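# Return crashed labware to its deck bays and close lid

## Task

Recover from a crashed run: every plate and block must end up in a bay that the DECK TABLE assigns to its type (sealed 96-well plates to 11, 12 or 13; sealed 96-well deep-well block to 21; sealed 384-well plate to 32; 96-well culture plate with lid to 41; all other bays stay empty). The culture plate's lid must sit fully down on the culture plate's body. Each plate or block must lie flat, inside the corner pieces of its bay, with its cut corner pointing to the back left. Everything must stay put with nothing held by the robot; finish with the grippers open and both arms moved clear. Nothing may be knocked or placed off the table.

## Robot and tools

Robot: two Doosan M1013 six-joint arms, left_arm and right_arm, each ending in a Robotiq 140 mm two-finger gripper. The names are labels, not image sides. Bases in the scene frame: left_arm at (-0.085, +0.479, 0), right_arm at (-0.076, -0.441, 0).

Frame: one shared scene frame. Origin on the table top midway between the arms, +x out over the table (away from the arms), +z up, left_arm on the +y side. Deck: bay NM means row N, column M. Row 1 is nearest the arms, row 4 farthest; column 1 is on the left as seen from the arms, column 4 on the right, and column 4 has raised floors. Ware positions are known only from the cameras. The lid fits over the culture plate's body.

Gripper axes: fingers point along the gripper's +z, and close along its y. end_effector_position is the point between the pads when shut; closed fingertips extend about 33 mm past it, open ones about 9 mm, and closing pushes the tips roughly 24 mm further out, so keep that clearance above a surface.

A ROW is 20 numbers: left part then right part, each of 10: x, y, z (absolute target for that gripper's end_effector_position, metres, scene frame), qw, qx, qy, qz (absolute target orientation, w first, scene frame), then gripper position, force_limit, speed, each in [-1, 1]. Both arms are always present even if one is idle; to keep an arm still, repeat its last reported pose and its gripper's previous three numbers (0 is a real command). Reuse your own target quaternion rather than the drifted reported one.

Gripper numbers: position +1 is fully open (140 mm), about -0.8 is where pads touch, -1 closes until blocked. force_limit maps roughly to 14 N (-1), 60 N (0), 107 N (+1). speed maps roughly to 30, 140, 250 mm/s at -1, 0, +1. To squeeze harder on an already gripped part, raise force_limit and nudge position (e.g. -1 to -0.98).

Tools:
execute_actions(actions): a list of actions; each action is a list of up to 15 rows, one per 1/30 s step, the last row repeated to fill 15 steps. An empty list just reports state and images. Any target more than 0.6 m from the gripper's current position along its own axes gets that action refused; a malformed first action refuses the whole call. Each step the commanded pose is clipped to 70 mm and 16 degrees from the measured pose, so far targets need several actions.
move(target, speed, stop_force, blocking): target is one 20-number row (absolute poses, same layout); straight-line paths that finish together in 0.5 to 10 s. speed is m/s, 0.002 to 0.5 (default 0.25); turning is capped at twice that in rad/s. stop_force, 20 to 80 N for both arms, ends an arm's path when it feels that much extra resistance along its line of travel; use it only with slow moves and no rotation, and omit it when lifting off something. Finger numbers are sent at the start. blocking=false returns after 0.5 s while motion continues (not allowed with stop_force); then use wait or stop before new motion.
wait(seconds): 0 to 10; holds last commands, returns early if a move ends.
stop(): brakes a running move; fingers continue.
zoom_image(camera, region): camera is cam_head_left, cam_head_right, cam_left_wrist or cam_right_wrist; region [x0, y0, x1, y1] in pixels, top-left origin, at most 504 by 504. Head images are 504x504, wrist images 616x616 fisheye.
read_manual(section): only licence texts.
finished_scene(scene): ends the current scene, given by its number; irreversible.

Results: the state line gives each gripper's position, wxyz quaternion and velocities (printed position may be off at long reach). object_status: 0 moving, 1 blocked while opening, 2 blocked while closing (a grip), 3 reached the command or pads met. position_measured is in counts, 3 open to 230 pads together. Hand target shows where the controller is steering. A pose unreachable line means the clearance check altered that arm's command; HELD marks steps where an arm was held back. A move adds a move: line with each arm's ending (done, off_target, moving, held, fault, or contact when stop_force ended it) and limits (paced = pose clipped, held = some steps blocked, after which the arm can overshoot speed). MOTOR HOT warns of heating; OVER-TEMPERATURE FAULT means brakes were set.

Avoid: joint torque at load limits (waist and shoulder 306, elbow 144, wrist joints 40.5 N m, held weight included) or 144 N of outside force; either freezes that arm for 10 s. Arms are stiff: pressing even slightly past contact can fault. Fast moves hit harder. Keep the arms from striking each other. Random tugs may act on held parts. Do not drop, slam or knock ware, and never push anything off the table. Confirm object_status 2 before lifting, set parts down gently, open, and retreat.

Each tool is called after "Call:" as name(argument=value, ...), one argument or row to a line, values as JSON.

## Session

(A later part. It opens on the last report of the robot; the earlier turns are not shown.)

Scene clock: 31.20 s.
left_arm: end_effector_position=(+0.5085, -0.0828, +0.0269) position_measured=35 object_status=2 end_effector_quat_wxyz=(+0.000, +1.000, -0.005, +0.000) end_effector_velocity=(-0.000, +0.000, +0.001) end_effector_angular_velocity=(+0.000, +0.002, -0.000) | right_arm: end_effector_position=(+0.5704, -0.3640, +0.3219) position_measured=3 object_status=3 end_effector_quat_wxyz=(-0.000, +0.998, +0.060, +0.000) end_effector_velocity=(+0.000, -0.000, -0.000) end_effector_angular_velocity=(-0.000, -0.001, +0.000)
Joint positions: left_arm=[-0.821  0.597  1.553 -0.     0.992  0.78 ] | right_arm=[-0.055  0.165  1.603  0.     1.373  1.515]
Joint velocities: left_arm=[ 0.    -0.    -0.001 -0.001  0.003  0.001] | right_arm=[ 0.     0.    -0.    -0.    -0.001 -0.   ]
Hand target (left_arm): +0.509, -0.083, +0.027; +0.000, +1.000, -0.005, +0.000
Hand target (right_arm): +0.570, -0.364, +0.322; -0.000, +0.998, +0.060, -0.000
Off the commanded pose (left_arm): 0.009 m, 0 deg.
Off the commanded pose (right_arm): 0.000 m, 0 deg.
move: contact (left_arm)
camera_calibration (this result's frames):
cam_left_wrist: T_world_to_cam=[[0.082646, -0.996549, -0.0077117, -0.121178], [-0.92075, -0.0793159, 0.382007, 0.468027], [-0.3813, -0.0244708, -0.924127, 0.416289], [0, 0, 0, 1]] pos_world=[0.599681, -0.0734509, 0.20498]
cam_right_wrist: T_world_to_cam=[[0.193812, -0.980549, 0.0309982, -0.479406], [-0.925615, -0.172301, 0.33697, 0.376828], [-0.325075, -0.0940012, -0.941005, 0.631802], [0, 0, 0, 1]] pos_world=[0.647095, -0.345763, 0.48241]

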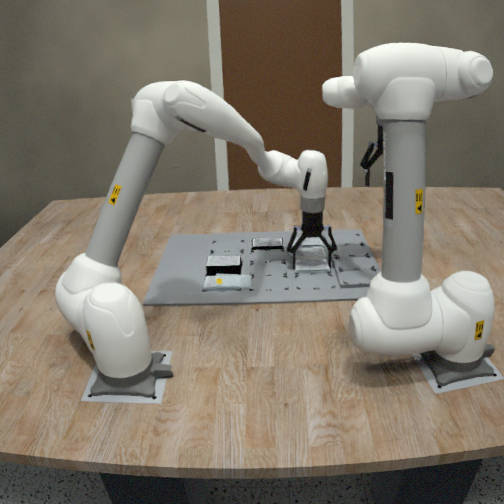

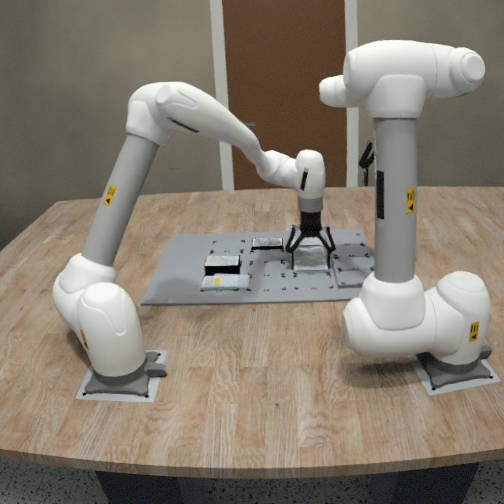

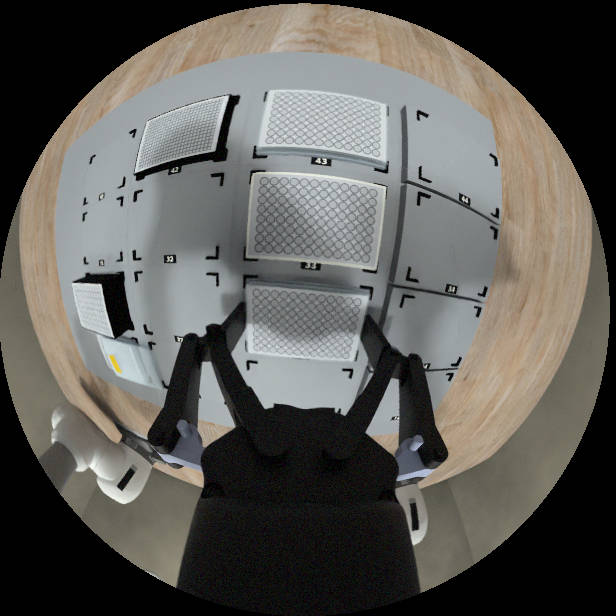

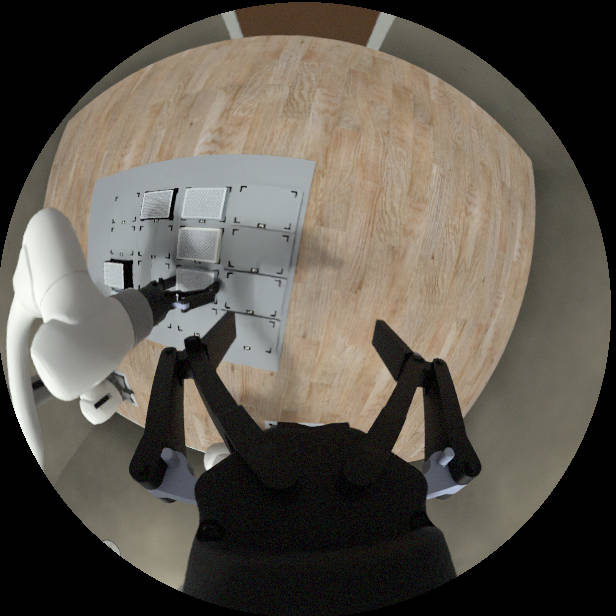

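Call:
execute_actions(
  actions=[
    [[0.5085,-0.0828,0.027,0,1,-0.005,0,0.9,0,-0.5,0.5704,-0.364,0.3219,0,0.998,0.06,0,1,0,0]],
  ],
)

Call:
move(
  target=[0.5085,-0.0828,0.08,0,1,-0.005,0,0.9,0,-0.5,0.5704,-0.364,0.3219,0,0.998,0.06,0,1,0,0],
  speed=0.1,
)

Call:
zoom_image(
  camera="cam_left_wrist",
  region=[200,100,420,380],
)

Call:
move(
  target=[0.405,0.205,0.08,0,1,-0.007,0,1,0,0,0.5704,-0.364,0.3219,0,0.998,0.06,0,1,0,0],
)

Call:
zoom_image(
  camera="cam_left_wrist",
  region=[180,220,430,420],
)

Call:
zoom_image(
  camera="cam_head_left",
  region=[190,225,350,300],
)

Scene clock: 32.13 s.
left_arm: end_effector_position=(+0.5085, -0.0828, +0.0270) position_measured=16 object_status=3 end_effector_quat_wxyz=(+0.000, +1.000, -0.005, -0.000) end_effector_velocity=(+0.001, +0.001, +0.002) end_effector_angular_velocity=(+0.000, -0.002, +0.001) | right_arm: end_effector_position=(+0.5704, -0.3640, +0.3219) position_measured=3 object_status=3 end_effector_quat_wxyz=(-0.000, +0.998, +0.060, +0.000) end_effector_velocity=(+0.000, +0.000, +0.000) end_effector_angular_velocity=(-0.000, -0.001, +0.001)
Joint positions: left_arm=[-0.821  0.597  1.553 -0.     0.992  0.78 ] | right_arm=[-0.055  0.165  1.603  0.     1.373  1.515]
Joint velocities: left_arm=[ 0.001 -0.002  0.001  0.002  0.    -0.001] | right_arm=[ 0.001 -0.    -0.    -0.    -0.001  0.   ]
Hand target (left_arm): +0.509, -0.083, +0.027; +0.000, +1.000, -0.005, -0.000
Hand target (right_arm): +0.570, -0.364, +0.322; -0.000, +0.998, +0.060, -0.000
Off the commanded pose (left_arm): 0.000 m, 0 deg.
Off the commanded pose (right_arm): 0.000 m, 0 deg.
Step readings (end_effector_position):
0: left_arm (+0.5085, -0.0828, +0.0270) | right_arm (+0.5704, -0.3640, +0.3219)
1: left_arm (+0.5085, -0.0828, +0.0270) | right_arm (+0.5704, -0.3640, +0.3219)
2: left_arm (+0.5085, -0.0828, +0.0270) | right_arm (+0.5704, -0.3640, +0.3219)
4: left_arm (+0.5085, -0.0828, +0.0270) | right_arm (+0.5704, -0.3640, +0.3219)
8: left_arm (+0.5085, -0.0828, +0.0270) | right_arm (+0.5704, -0.3640, +0.3219)
15: end_effector_position above
camera_calibration (this result's frames):
cam_left_wrist: T_world_to_cam=[[0.0826341, -0.99655, -0.00779036, -0.121182], [-0.920723, -0.0793334, 0.382066, 0.46799], [-0.381366, -0.0243989, -0.924102, 0.416374], [0, 0, 0, 1]] pos_world=[0.599694, -0.0734776, 0.205025]
cam_right_wrist: T_world_to_cam=[[0.193812, -0.980549, 0.0309983, -0.479406], [-0.925615, -0.172301, 0.33697, 0.376828], [-0.325075, -0.0940013, -0.941005, 0.631802], [0, 0, 0, 1]] pos_world=[0.647095, -0.345763, 0.48241]

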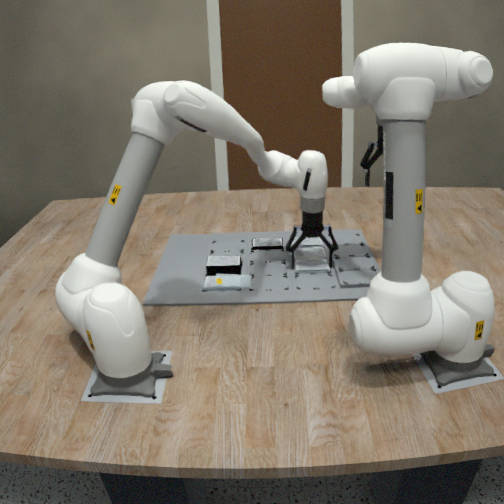

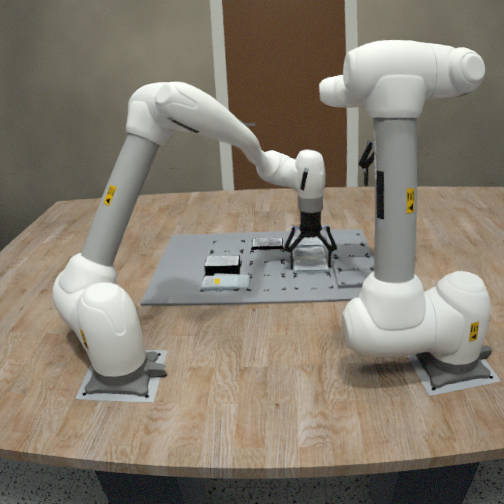

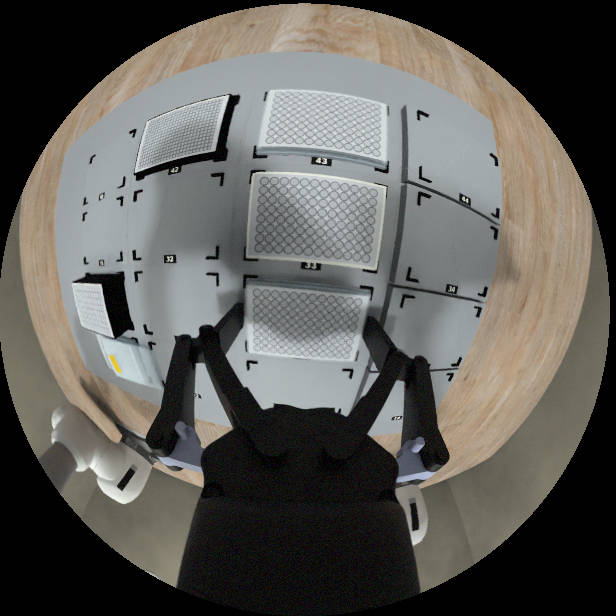

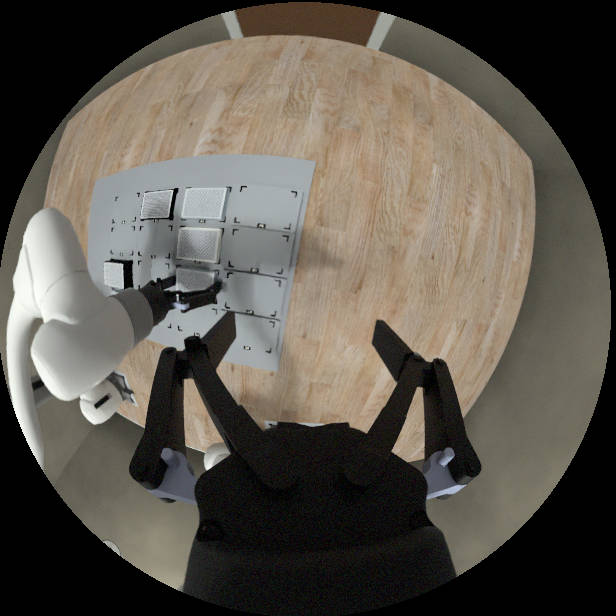

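Scene clock: 32.97 s.
left_arm: end_effector_position=(+0.5085, -0.0828, +0.0801) position_measured=16 object_status=3 end_effector_quat_wxyz=(+0.000, +1.000, -0.005, +0.000) end_effector_velocity=(+0.000, +0.001, -0.000) end_effector_angular_velocity=(+0.002, -0.001, -0.003) | right_arm: end_effector_position=(+0.5704, -0.3640, +0.3219) position_measured=3 object_status=3 end_effector_quat_wxyz=(-0.000, +0.998, +0.060, +0.000) end_effector_velocity=(-0.000, +0.000, +0.000) end_effector_angular_velocity=(+0.000, +0.000, -0.000)
Joint positions: left_arm=[-0.821  0.552  1.518 -0.     1.071  0.78 ] | right_arm=[-0.055  0.165  1.603  0.     1.373  1.515]
Joint velocities: left_arm=[ 0.    -0.     0.001  0.002 -0.     0.002] | right_arm=[ 0.    -0.    -0.     0.     0.001  0.   ]
Hand target (left_arm): +0.509, -0.083, +0.080; +0.000, +1.000, -0.005, -0.000
Hand target (right_arm): +0.570, -0.364, +0.322; -0.000, +0.998, +0.060, -0.000
Off the commanded pose (left_arm): 0.000 m, 0 deg.
Off the commanded pose (right_arm): 0.000 m, 0 deg.
move: done
camera_calibration (this result's frames):
cam_left_wrist: T_world_to_cam=[[0.0826312, -0.996551, -0.00767441, -0.120812], [-0.920763, -0.0792887, 0.381981, 0.447741], [-0.381272, -0.0244972, -0.924138, 0.465445], [0, 0, 0, 1]] pos_world=[0.599707, -0.0734921, 0.25818]
cam_right_wrist: T_world_to_cam=[[0.193812, -0.980549, 0.0309982, -0.479406], [-0.925615, -0.172301, 0.33697, 0.376828], [-0.325075, -0.0940012, -0.941005, 0.631802], [0, 0, 0, 1]] pos_world=[0.647095, -0.345763, 0.48241]

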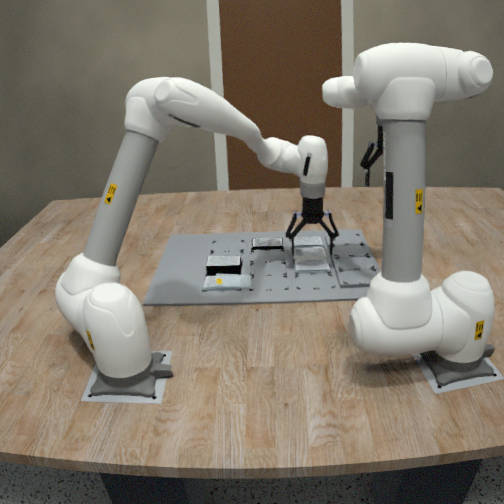

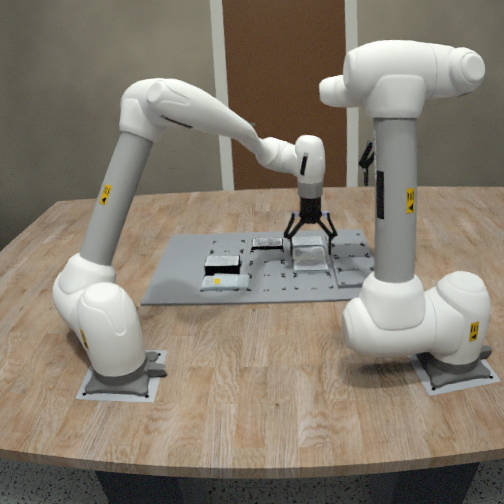

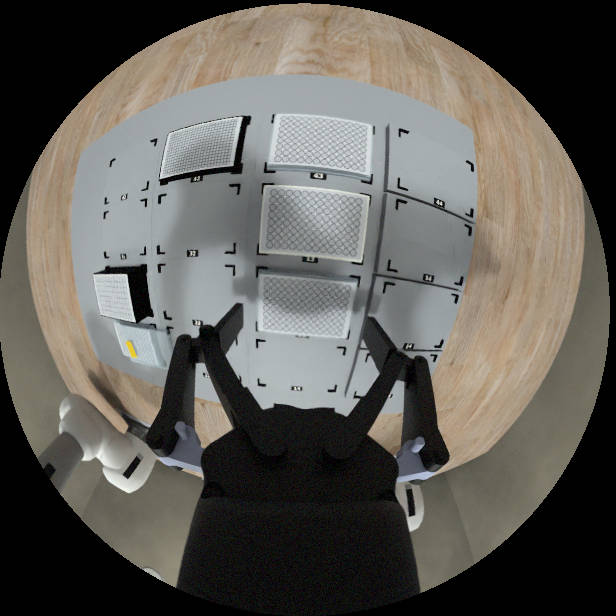

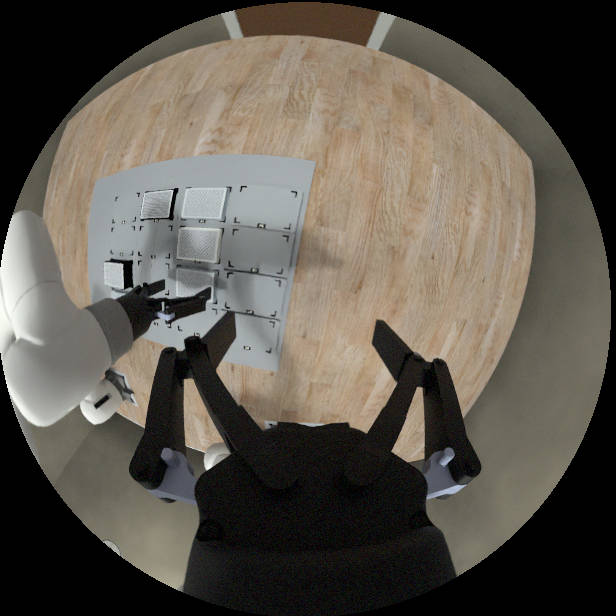

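Region (200, 100, 420, 380) of cam_left_wrist's 616x616 image, scaled by 1.800, with more detail than that image has; it fills the left 396 columns of this view, and the rest is white.

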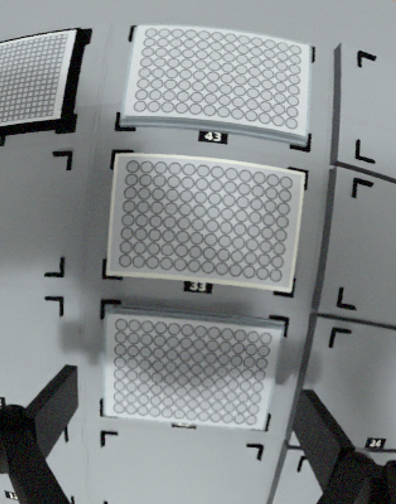

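Scene clock: 34.57 s.
left_arm: end_effector_position=(+0.4055, +0.2052, +0.0803) position_measured=3 object_status=3 end_effector_quat_wxyz=(+0.000, +1.000, -0.007, +0.000) end_effector_velocity=(-0.000, -0.000, -0.001) end_effector_angular_velocity=(-0.001, +0.002, +0.002) | right_arm: end_effector_position=(+0.5704, -0.3640, +0.3219) position_measured=3 object_status=3 end_effector_quat_wxyz=(-0.000, +0.998, +0.060, -0.000) end_effector_velocity=(-0.000, +0.000, +0.000) end_effector_angular_velocity=(-0.000, +0.000, +0.001)
Joint positions: left_arm=[-0.592  0.199  2.043  0.     0.9    1.014] | right_arm=[-0.055  0.165  1.603  0.     1.373  1.515]
Joint velocities: left_arm=[ 0.001  0.001  0.001 -0.003 -0.001  0.   ] | right_arm=[ 0. -0.  0. -0.  0. -0.]
Hand target (left_arm): +0.406, +0.205, +0.080; +0.000, +1.000, -0.007, +0.000
Hand target (right_arm): +0.570, -0.364, +0.322; -0.000, +0.998, +0.060, -0.000
Off the commanded pose (left_arm): 0.001 m, 0 deg.
Off the commanded pose (right_arm): 0.000 m, 0 deg.
move: done
camera_calibration (this result's frames):
cam_left_wrist: T_world_to_cam=[[0.0787172, -0.996867, -0.00773167, 0.17636], [-0.921128, -0.0756979, 0.381828, 0.37508], [-0.381217, -0.0229346, -0.924201, 0.433109], [0, 0, 0, 1]] pos_world=[0.496723, 0.214134, 0.258427]
cam_right_wrist: T_world_to_cam=[[0.193812, -0.980549, 0.0309981, -0.479406], [-0.925615, -0.172301, 0.33697, 0.376828], [-0.325075, -0.0940012, -0.941005, 0.631802], [0, 0, 0, 1]] pos_world=[0.647095, -0.345763, 0.48241]

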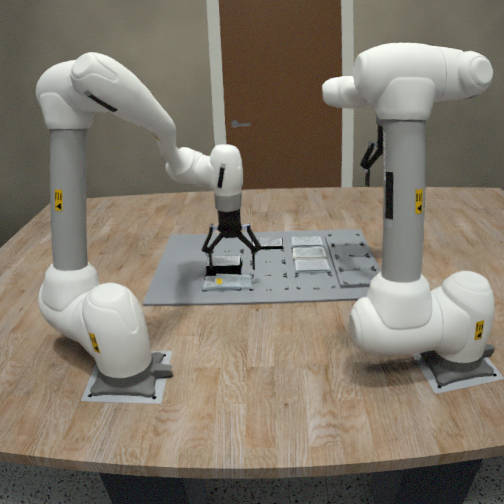

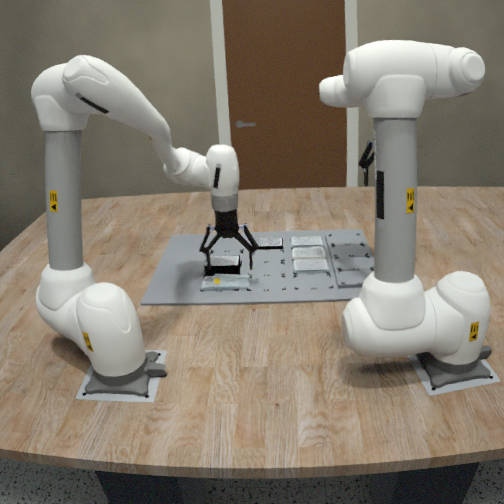

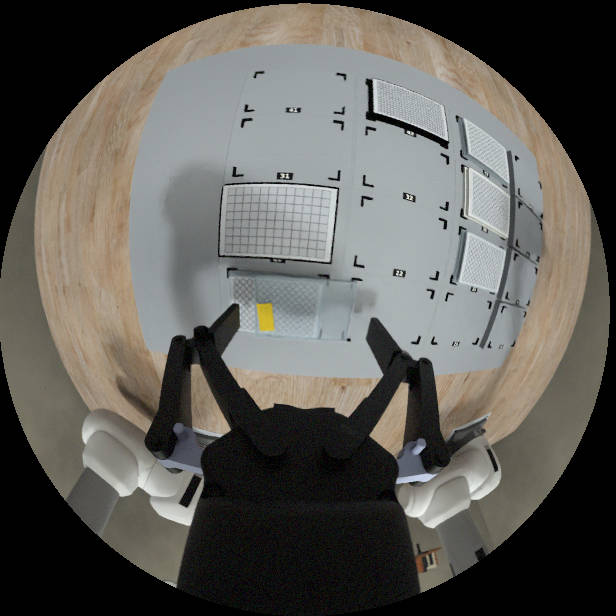

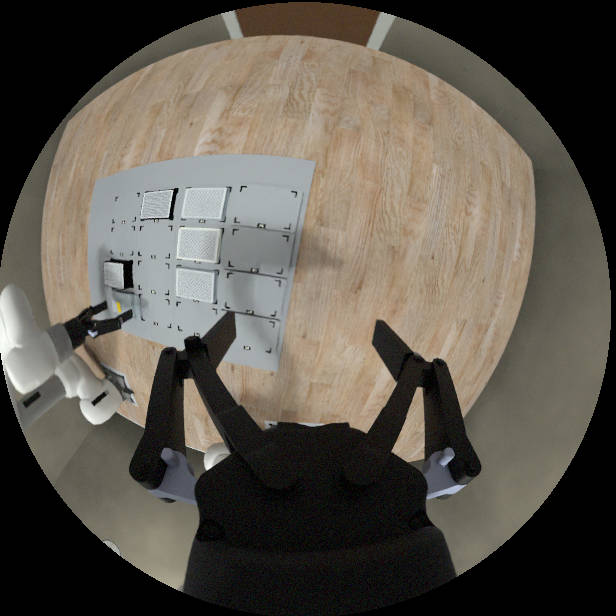

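Region (180, 220, 430, 420) of cam_left_wrist's 616x616 image, scaled by 2.016, with more detail than that image has; it fills the top 403 rows of this view, and the rest is white.

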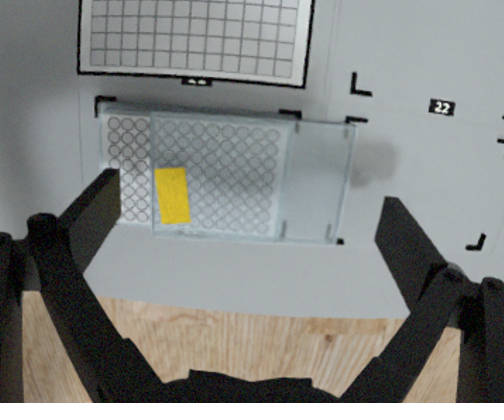

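Region (190, 225, 350, 300) of cam_head_left's 504x504 image, scaled by 3.150, with more detail than that image has; it fills the top 236 rows of this view, and the rest is white.

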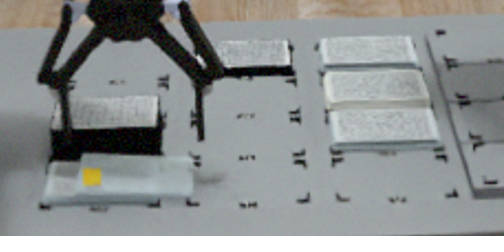

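Call:
move(
  target=[0.404,0.204,0.043,0,1,-0.007,0,1,0,0,0.5704,-0.364,0.3219,0,0.998,0.06,0,1,0,0],
  speed=0.06,
)

Call:
zoom_image(
  camera="cam_left_wrist",
  region=[180,220,430,420],
)

Call:
zoom_image(
  camera="cam_head_left",
  region=[190,245,290,300],
)

Scene clock: 35.73 s.
left_arm: end_effector_position=(+0.4040, +0.2040, +0.0430) position_measured=3 object_status=3 end_effector_quat_wxyz=(-0.000, +1.000, -0.007, -0.000) end_effector_velocity=(+0.000, +0.000, +0.001) end_effector_angular_velocity=(+0.000, -0.001, -0.002) | right_arm: end_effector_position=(+0.5704, -0.3640, +0.3219) position_measured=3 object_status=3 end_effector_quat_wxyz=(-0.000, +0.998, +0.060, -0.000) end_effector_velocity=(+0.000, +0.000, -0.000) end_effector_angular_velocity=(-0.000, -0.000, +0.001)
Joint positions: left_arm=[-0.595  0.242  2.074  0.     0.826  1.01 ] | right_arm=[-0.055  0.165  1.603  0.     1.373  1.515]
Joint velocities: left_arm=[ 0.    -0.001 -0.     0.001  0.     0.001] | right_arm=[ 0.  0. -0. -0. -0. -0.]
Hand target (left_arm): +0.404, +0.204, +0.043; -0.000, +1.000, -0.007, +0.000
Hand target (right_arm): +0.570, -0.364, +0.322; -0.000, +0.998, +0.060, -0.000
Off the commanded pose (left_arm): 0.000 m, 0 deg.
Off the commanded pose (right_arm): 0.000 m, 0 deg.
move: done
camera_calibration (this result's frames):
cam_left_wrist: T_world_to_cam=[[0.0787249, -0.996866, -0.00782502, 0.175069], [-0.921038, -0.0757355, 0.382038, 0.387784], [-0.381433, -0.0228688, -0.924114, 0.398002], [0, 0, 0, 1]] pos_world=[0.495193, 0.212991, 0.22102]
cam_right_wrist: T_world_to_cam=[[0.193812, -0.980549, 0.0309982, -0.479406], [-0.925615, -0.172301, 0.33697, 0.376828], [-0.325075, -0.0940013, -0.941005, 0.631802], [0, 0, 0, 1]] pos_world=[0.647095, -0.345763, 0.48241]

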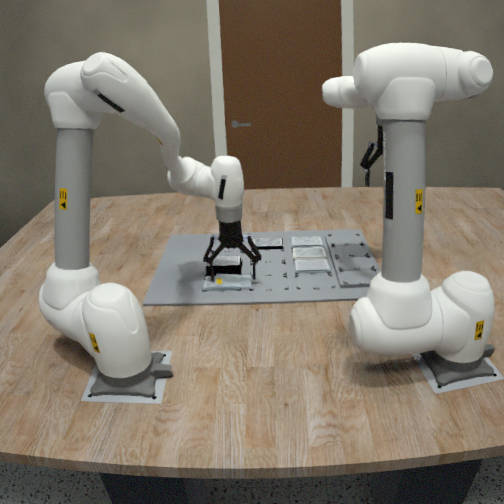

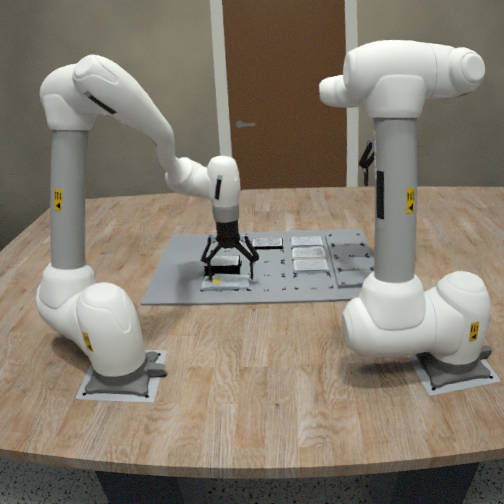

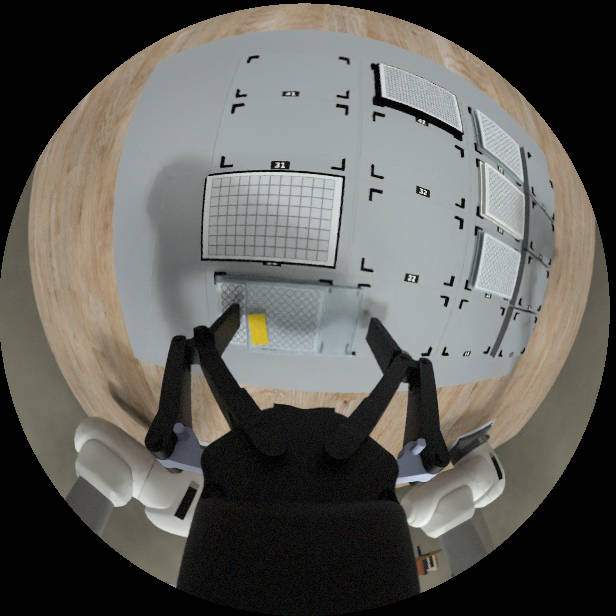

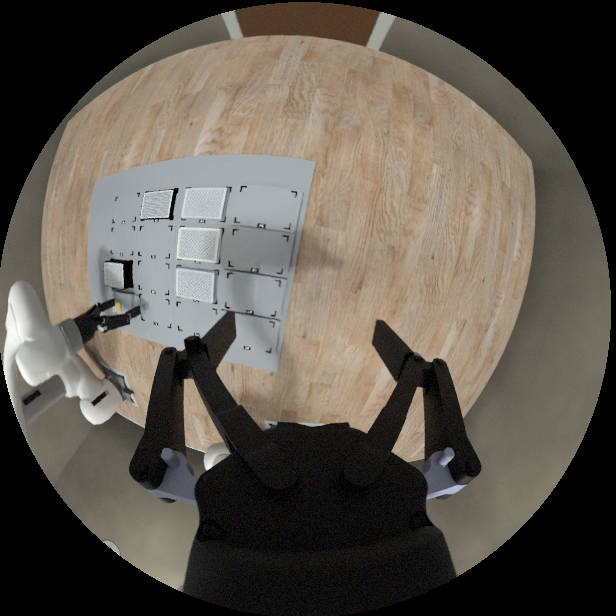

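Region (180, 220, 430, 420) of cam_left_wrist's 616x616 image, scaled by 2.016, with more detail than that image has; it fills the top 403 rows of this view, and the rest is white.

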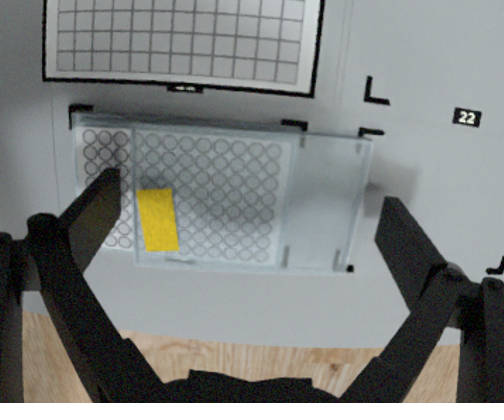

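Region (190, 245, 290, 300) of cam_head_left's 504x504 image, scaled by 5.040, with more detail than that image has; it fills the top 277 rows of this view, and the rest is white.

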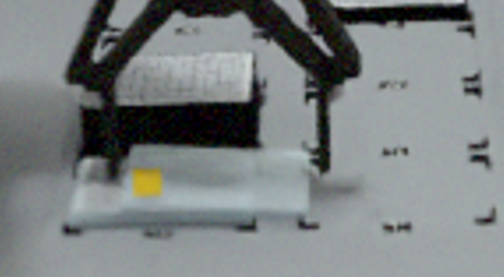

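Call:
move(
  target=[0.402,0.11,0.085,0,1,-0.007,0,-1,0,0.5,0.5704,-0.364,0.3219,0,0.998,0.06,0,1,0,0],
  speed=0.15,
)

Call:
move(
  target=[0.402,0.115,0.049,0,1,-0.007,0,-1,0,0.5,0.5704,-0.364,0.3219,0,0.998,0.06,0,1,0,0],
  speed=0.06,
)

Call:
move(
  target=[0.402,0.155,0.049,0,1,-0.007,0,-1,0,0.5,0.5704,-0.364,0.3219,0,0.998,0.06,0,1,0,0],
  speed=0.015,
  stop_force=20,
)

Call:
zoom_image(
  camera="cam_left_wrist",
  region=[120,220,370,420],
)

Scene clock: 37.37 s.
left_arm: end_effector_position=(+0.4018, +0.1099, +0.0849) position_measured=233 object_status=3 end_effector_quat_wxyz=(+0.000, +1.000, -0.007, -0.000) end_effector_velocity=(+0.001, +0.000, +0.001) end_effector_angular_velocity=(+0.000, -0.003, -0.001) | right_arm: end_effector_position=(+0.5704, -0.3640, +0.3219) position_measured=3 object_status=3 end_effector_quat_wxyz=(-0.000, +0.998, +0.060, +0.000) end_effector_velocity=(+0.000, +0.000, +0.000) end_effector_angular_velocity=(-0.000, -0.000, +0.001)
Joint positions: left_arm=[-0.726  0.263  1.948 -0.     0.931  0.879] | right_arm=[-0.055  0.165  1.603  0.     1.373  1.515]
Joint velocities: left_arm=[ 0.    -0.    -0.001  0.003 -0.001 -0.   ] | right_arm=[ 0.    -0.    -0.    -0.    -0.    -0.001]
Hand target (left_arm): +0.402, +0.110, +0.085; -0.000, +1.000, -0.007, -0.000
Hand target (right_arm): +0.570, -0.364, +0.322; -0.000, +0.998, +0.060, -0.000
Off the commanded pose (left_arm): 0.000 m, 0 deg.
Off the commanded pose (right_arm): 0.000 m, 0 deg.
move: done
camera_calibration (this result's frames):
cam_left_wrist: T_world_to_cam=[[0.0786895, -0.99687, -0.00768993, 0.0817065], [-0.920955, -0.0756458, 0.382256, 0.362519], [-0.381642, -0.0229975, -0.924024, 0.433895], [0, 0, 0, 1]] pos_world=[0.493026, 0.118852, 0.262982]
cam_right_wrist: T_world_to_cam=[[0.193812, -0.980549, 0.0309981, -0.479406], [-0.925615, -0.172301, 0.33697, 0.376828], [-0.325075, -0.0940012, -0.941005, 0.631802], [0, 0, 0, 1]] pos_world=[0.647095, -0.345763, 0.48241]

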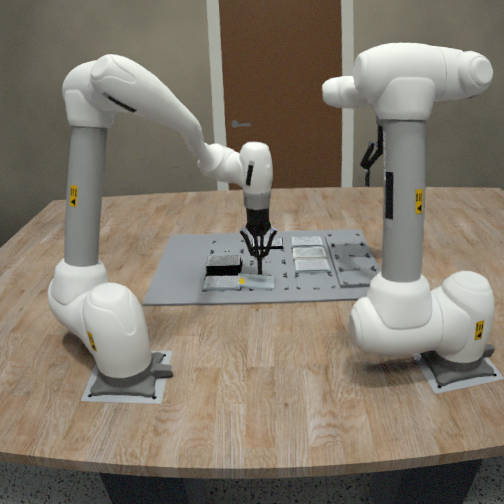

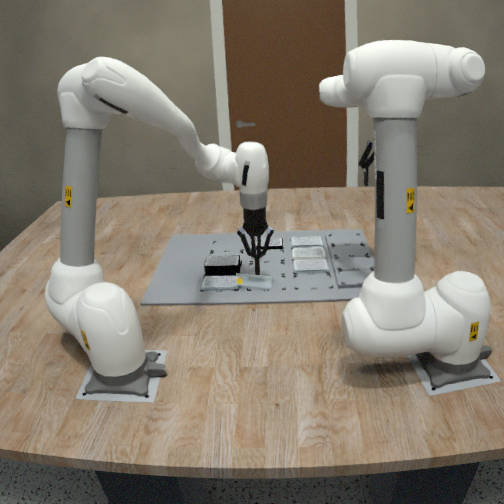

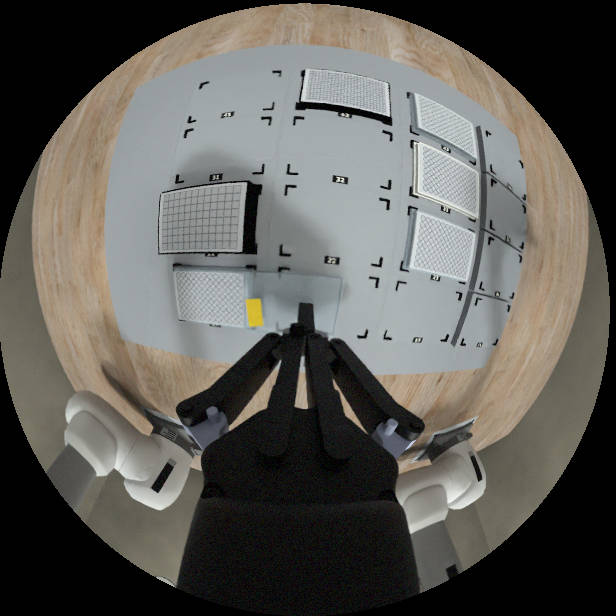

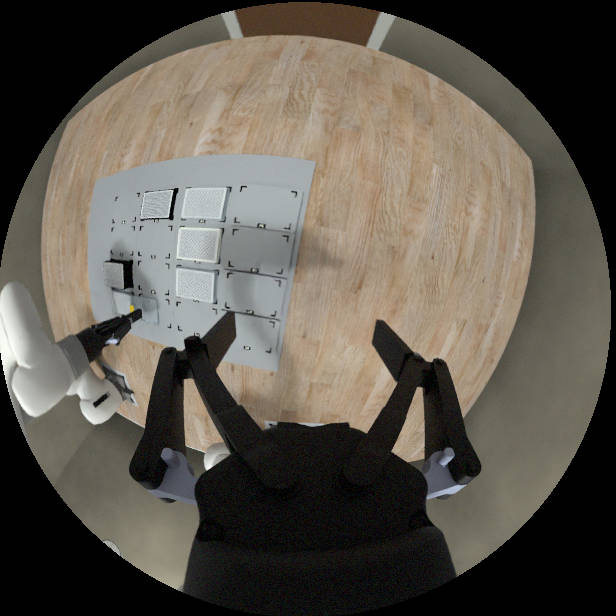

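Scene clock: 48.00 s.
left_arm: end_effector_position=(+0.4028, +0.1136, +0.0565) position_measured=233 object_status=3 end_effector_quat_wxyz=(+0.001, +1.000, -0.007, +0.001) end_effector_velocity=(-0.001, +0.001, -0.001) end_effector_angular_velocity=(+0.001, +0.002, +0.000) | right_arm: end_effector_position=(+0.5704, -0.3640, +0.3219) position_measured=3 object_status=3 end_effector_quat_wxyz=(-0.000, +0.998, +0.060, +0.000) end_effector_velocity=(+0.000, -0.001, -0.000) end_effector_angular_velocity=(+0.000, -0.001, -0.002)
Joint positions: left_arm=[-0.721  0.291  1.974 -0.     0.875  0.885] | right_arm=[-0.055  0.165  1.603  0.     1.373  1.515]
Joint velocities: left_arm=[-0.     0.001  0.002 -0.001 -0.     0.   ] | right_arm=[-0.001  0.     0.     0.    -0.001  0.001]
Hand target (left_arm): +0.403, +0.114, +0.056; +0.001, +1.000, -0.007, +0.001
Hand target (right_arm): +0.570, -0.364, +0.322; -0.000, +0.998, +0.060, -0.000
Off the commanded pose (left_arm): 0.008 m, 0 deg.
Off the commanded pose (right_arm): 0.000 m, 0 deg.
FORCE FAULT: contact force on the left arm reached its limit, and that arm stopped for 10 seconds. The contact can be on any part of that arm, not only on its tool. That time counts as 19 of the actions that you can send in this scene. That arm's remaining commands of this call were not run. That arm holds still and accepts commands again. Move the arm away from the contact; if what it grips holds it there, let go first. Pushing or pulling that hard again can fault the arm again.
move: fault (left_arm)
camera_calibration (this result's frames):
cam_left_wrist: T_world_to_cam=[[0.0787024, -0.996878, -0.00628146, 0.0850388], [-0.921654, -0.0751622, 0.380662, 0.374977], [-0.379946, -0.0241697, -0.924693, 0.407617], [0, 0, 0, 1]] pos_world=[0.493779, 0.122809, 0.234715]
cam_right_wrist: T_world_to_cam=[[0.193812, -0.980549, 0.0309982, -0.479406], [-0.925615, -0.172301, 0.33697, 0.376828], [-0.325075, -0.0940013, -0.941005, 0.631802], [0, 0, 0, 1]] pos_world=[0.647095, -0.345763, 0.48241]

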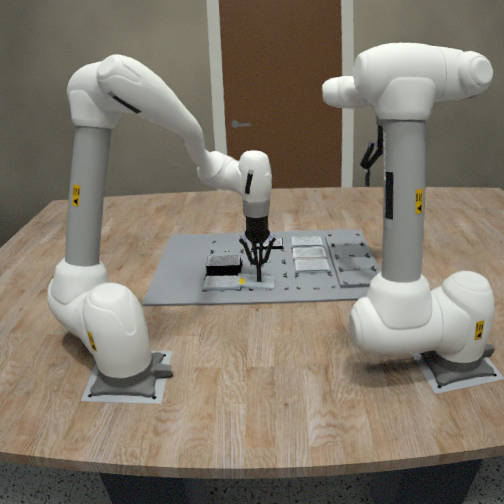

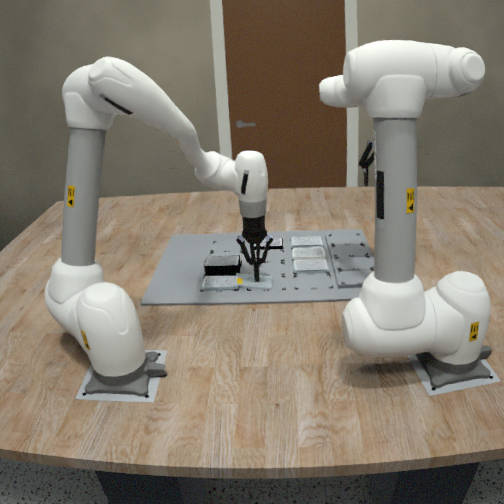

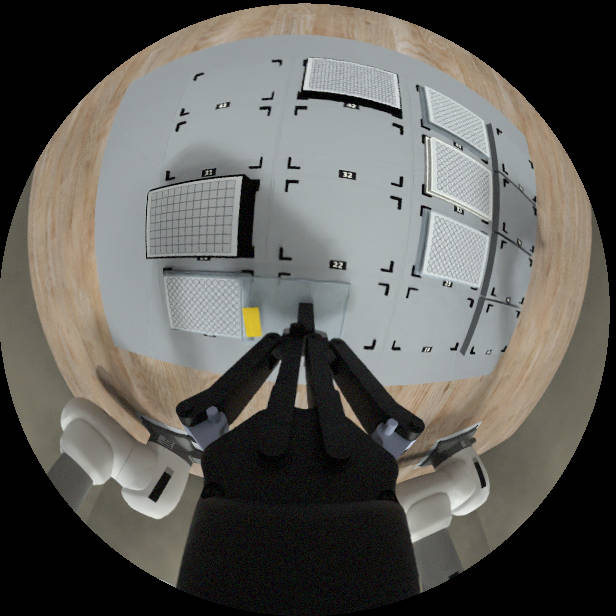

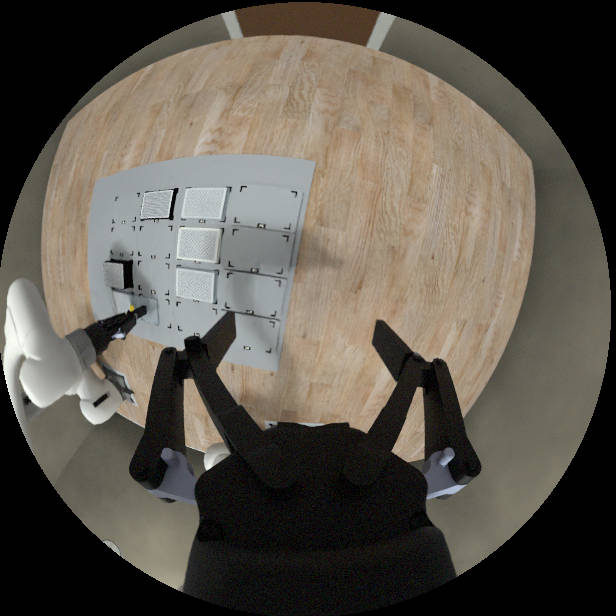

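not run: a fault stop came before this call.

Region (120, 220, 370, 420) of cam_left_wrist's 616x616 image, scaled by 2.016, with more detail than that image has; it fills the top 403 rows of this view, and the rest is white.

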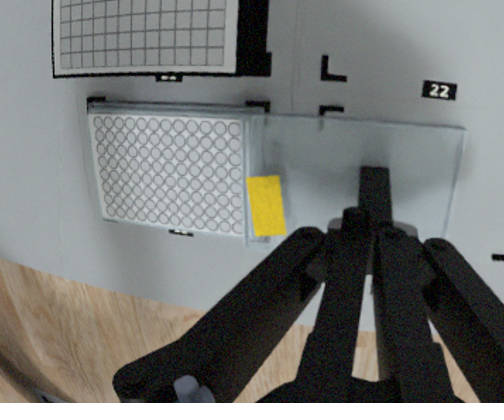

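Call:
move(
  target=[0.402,0.125,0.11,0,1,-0.007,0,1,0,0,0.5704,-0.364,0.3219,0,0.998,0.06,0,1,0,0],
  speed=0.1,
)

Call:
zoom_image(
  camera="cam_left_wrist",
  region=[180,220,430,420],
)

Call:
zoom_image(
  camera="cam_head_left",
  region=[190,245,290,300],
)

Scene clock: 49.70 s.
left_arm: end_effector_position=(+0.4020, +0.1250, +0.1101) position_measured=3 object_status=3 end_effector_quat_wxyz=(+0.000, +1.000, -0.007, +0.000) end_effector_velocity=(-0.001, +0.000, -0.000) end_effector_angular_velocity=(+0.001, +0.001, -0.001) | right_arm: end_effector_position=(+0.5704, -0.3640, +0.3219) position_measured=3 object_status=3 end_effector_quat_wxyz=(-0.000, +0.998, +0.060, +0.000) end_effector_velocity=(-0.000, +0.000, +0.000) end_effector_angular_velocity=(+0.000, -0.000, -0.000)
Joint positions: left_arm=[-0.707  0.225  1.943 -0.     0.974  0.899] | right_arm=[-0.055  0.165  1.603  0.     1.373  1.515]
Joint velocities: left_arm=[-0.    -0.     0.001 -0.    -0.     0.001] | right_arm=[ 0.001 -0.     0.     0.     0.     0.001]
Hand target (left_arm): +0.402, +0.125, +0.110; +0.000, +1.000, -0.007, -0.000
Hand target (right_arm): +0.570, -0.364, +0.322; -0.000, +0.998, +0.060, -0.000
Off the commanded pose (left_arm): 0.000 m, 0 deg.
Off the commanded pose (right_arm): 0.000 m, 0 deg.
move: done
camera_calibration (this result's frames):
cam_left_wrist: T_world_to_cam=[[0.0785756, -0.996878, -0.0077038, 0.0969807], [-0.921071, -0.0755524, 0.381995, 0.354381], [-0.381384, -0.0229197, -0.924132, 0.457478], [0, 0, 0, 1]] pos_world=[0.493265, 0.133938, 0.288146]
cam_right_wrist: T_world_to_cam=[[0.193812, -0.980549, 0.0309982, -0.479406], [-0.925615, -0.172301, 0.33697, 0.376828], [-0.325075, -0.0940013, -0.941005, 0.631802], [0, 0, 0, 1]] pos_world=[0.647095, -0.345763, 0.48241]

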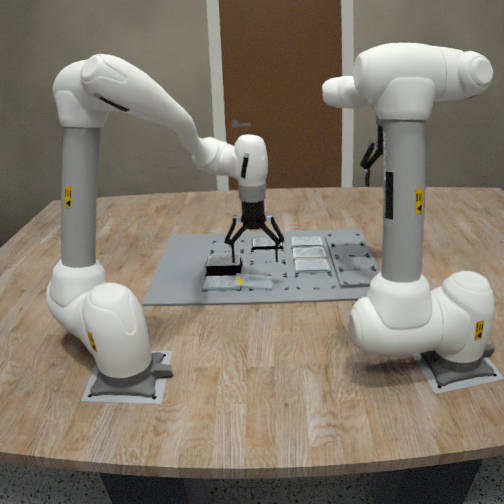

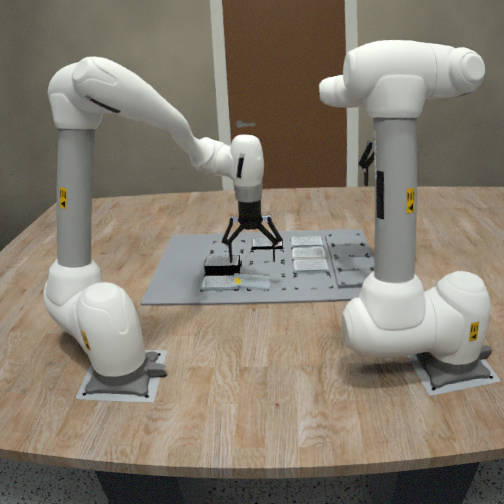

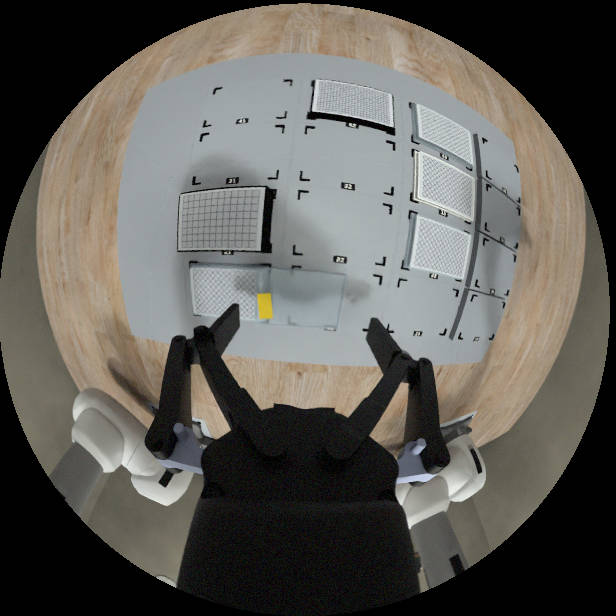

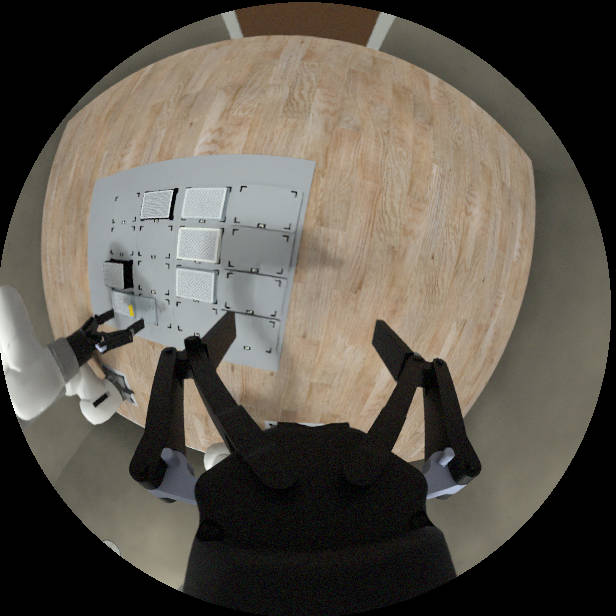

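Region (180, 220, 430, 420) of cam_left_wrist's 616x616 image, scaled by 2.016, with more detail than that image has; it fills the top 403 rows of this view, and the rest is white.

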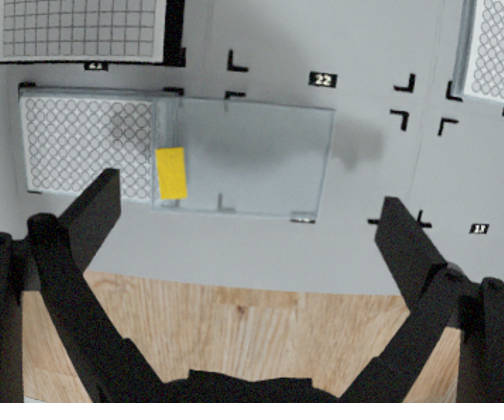

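Region (190, 245, 290, 300) of cam_head_left's 504x504 image, scaled by 5.040, with more detail than that image has; it fills the top 277 rows of this view, and the rest is white.

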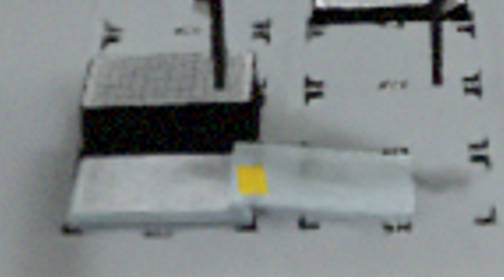

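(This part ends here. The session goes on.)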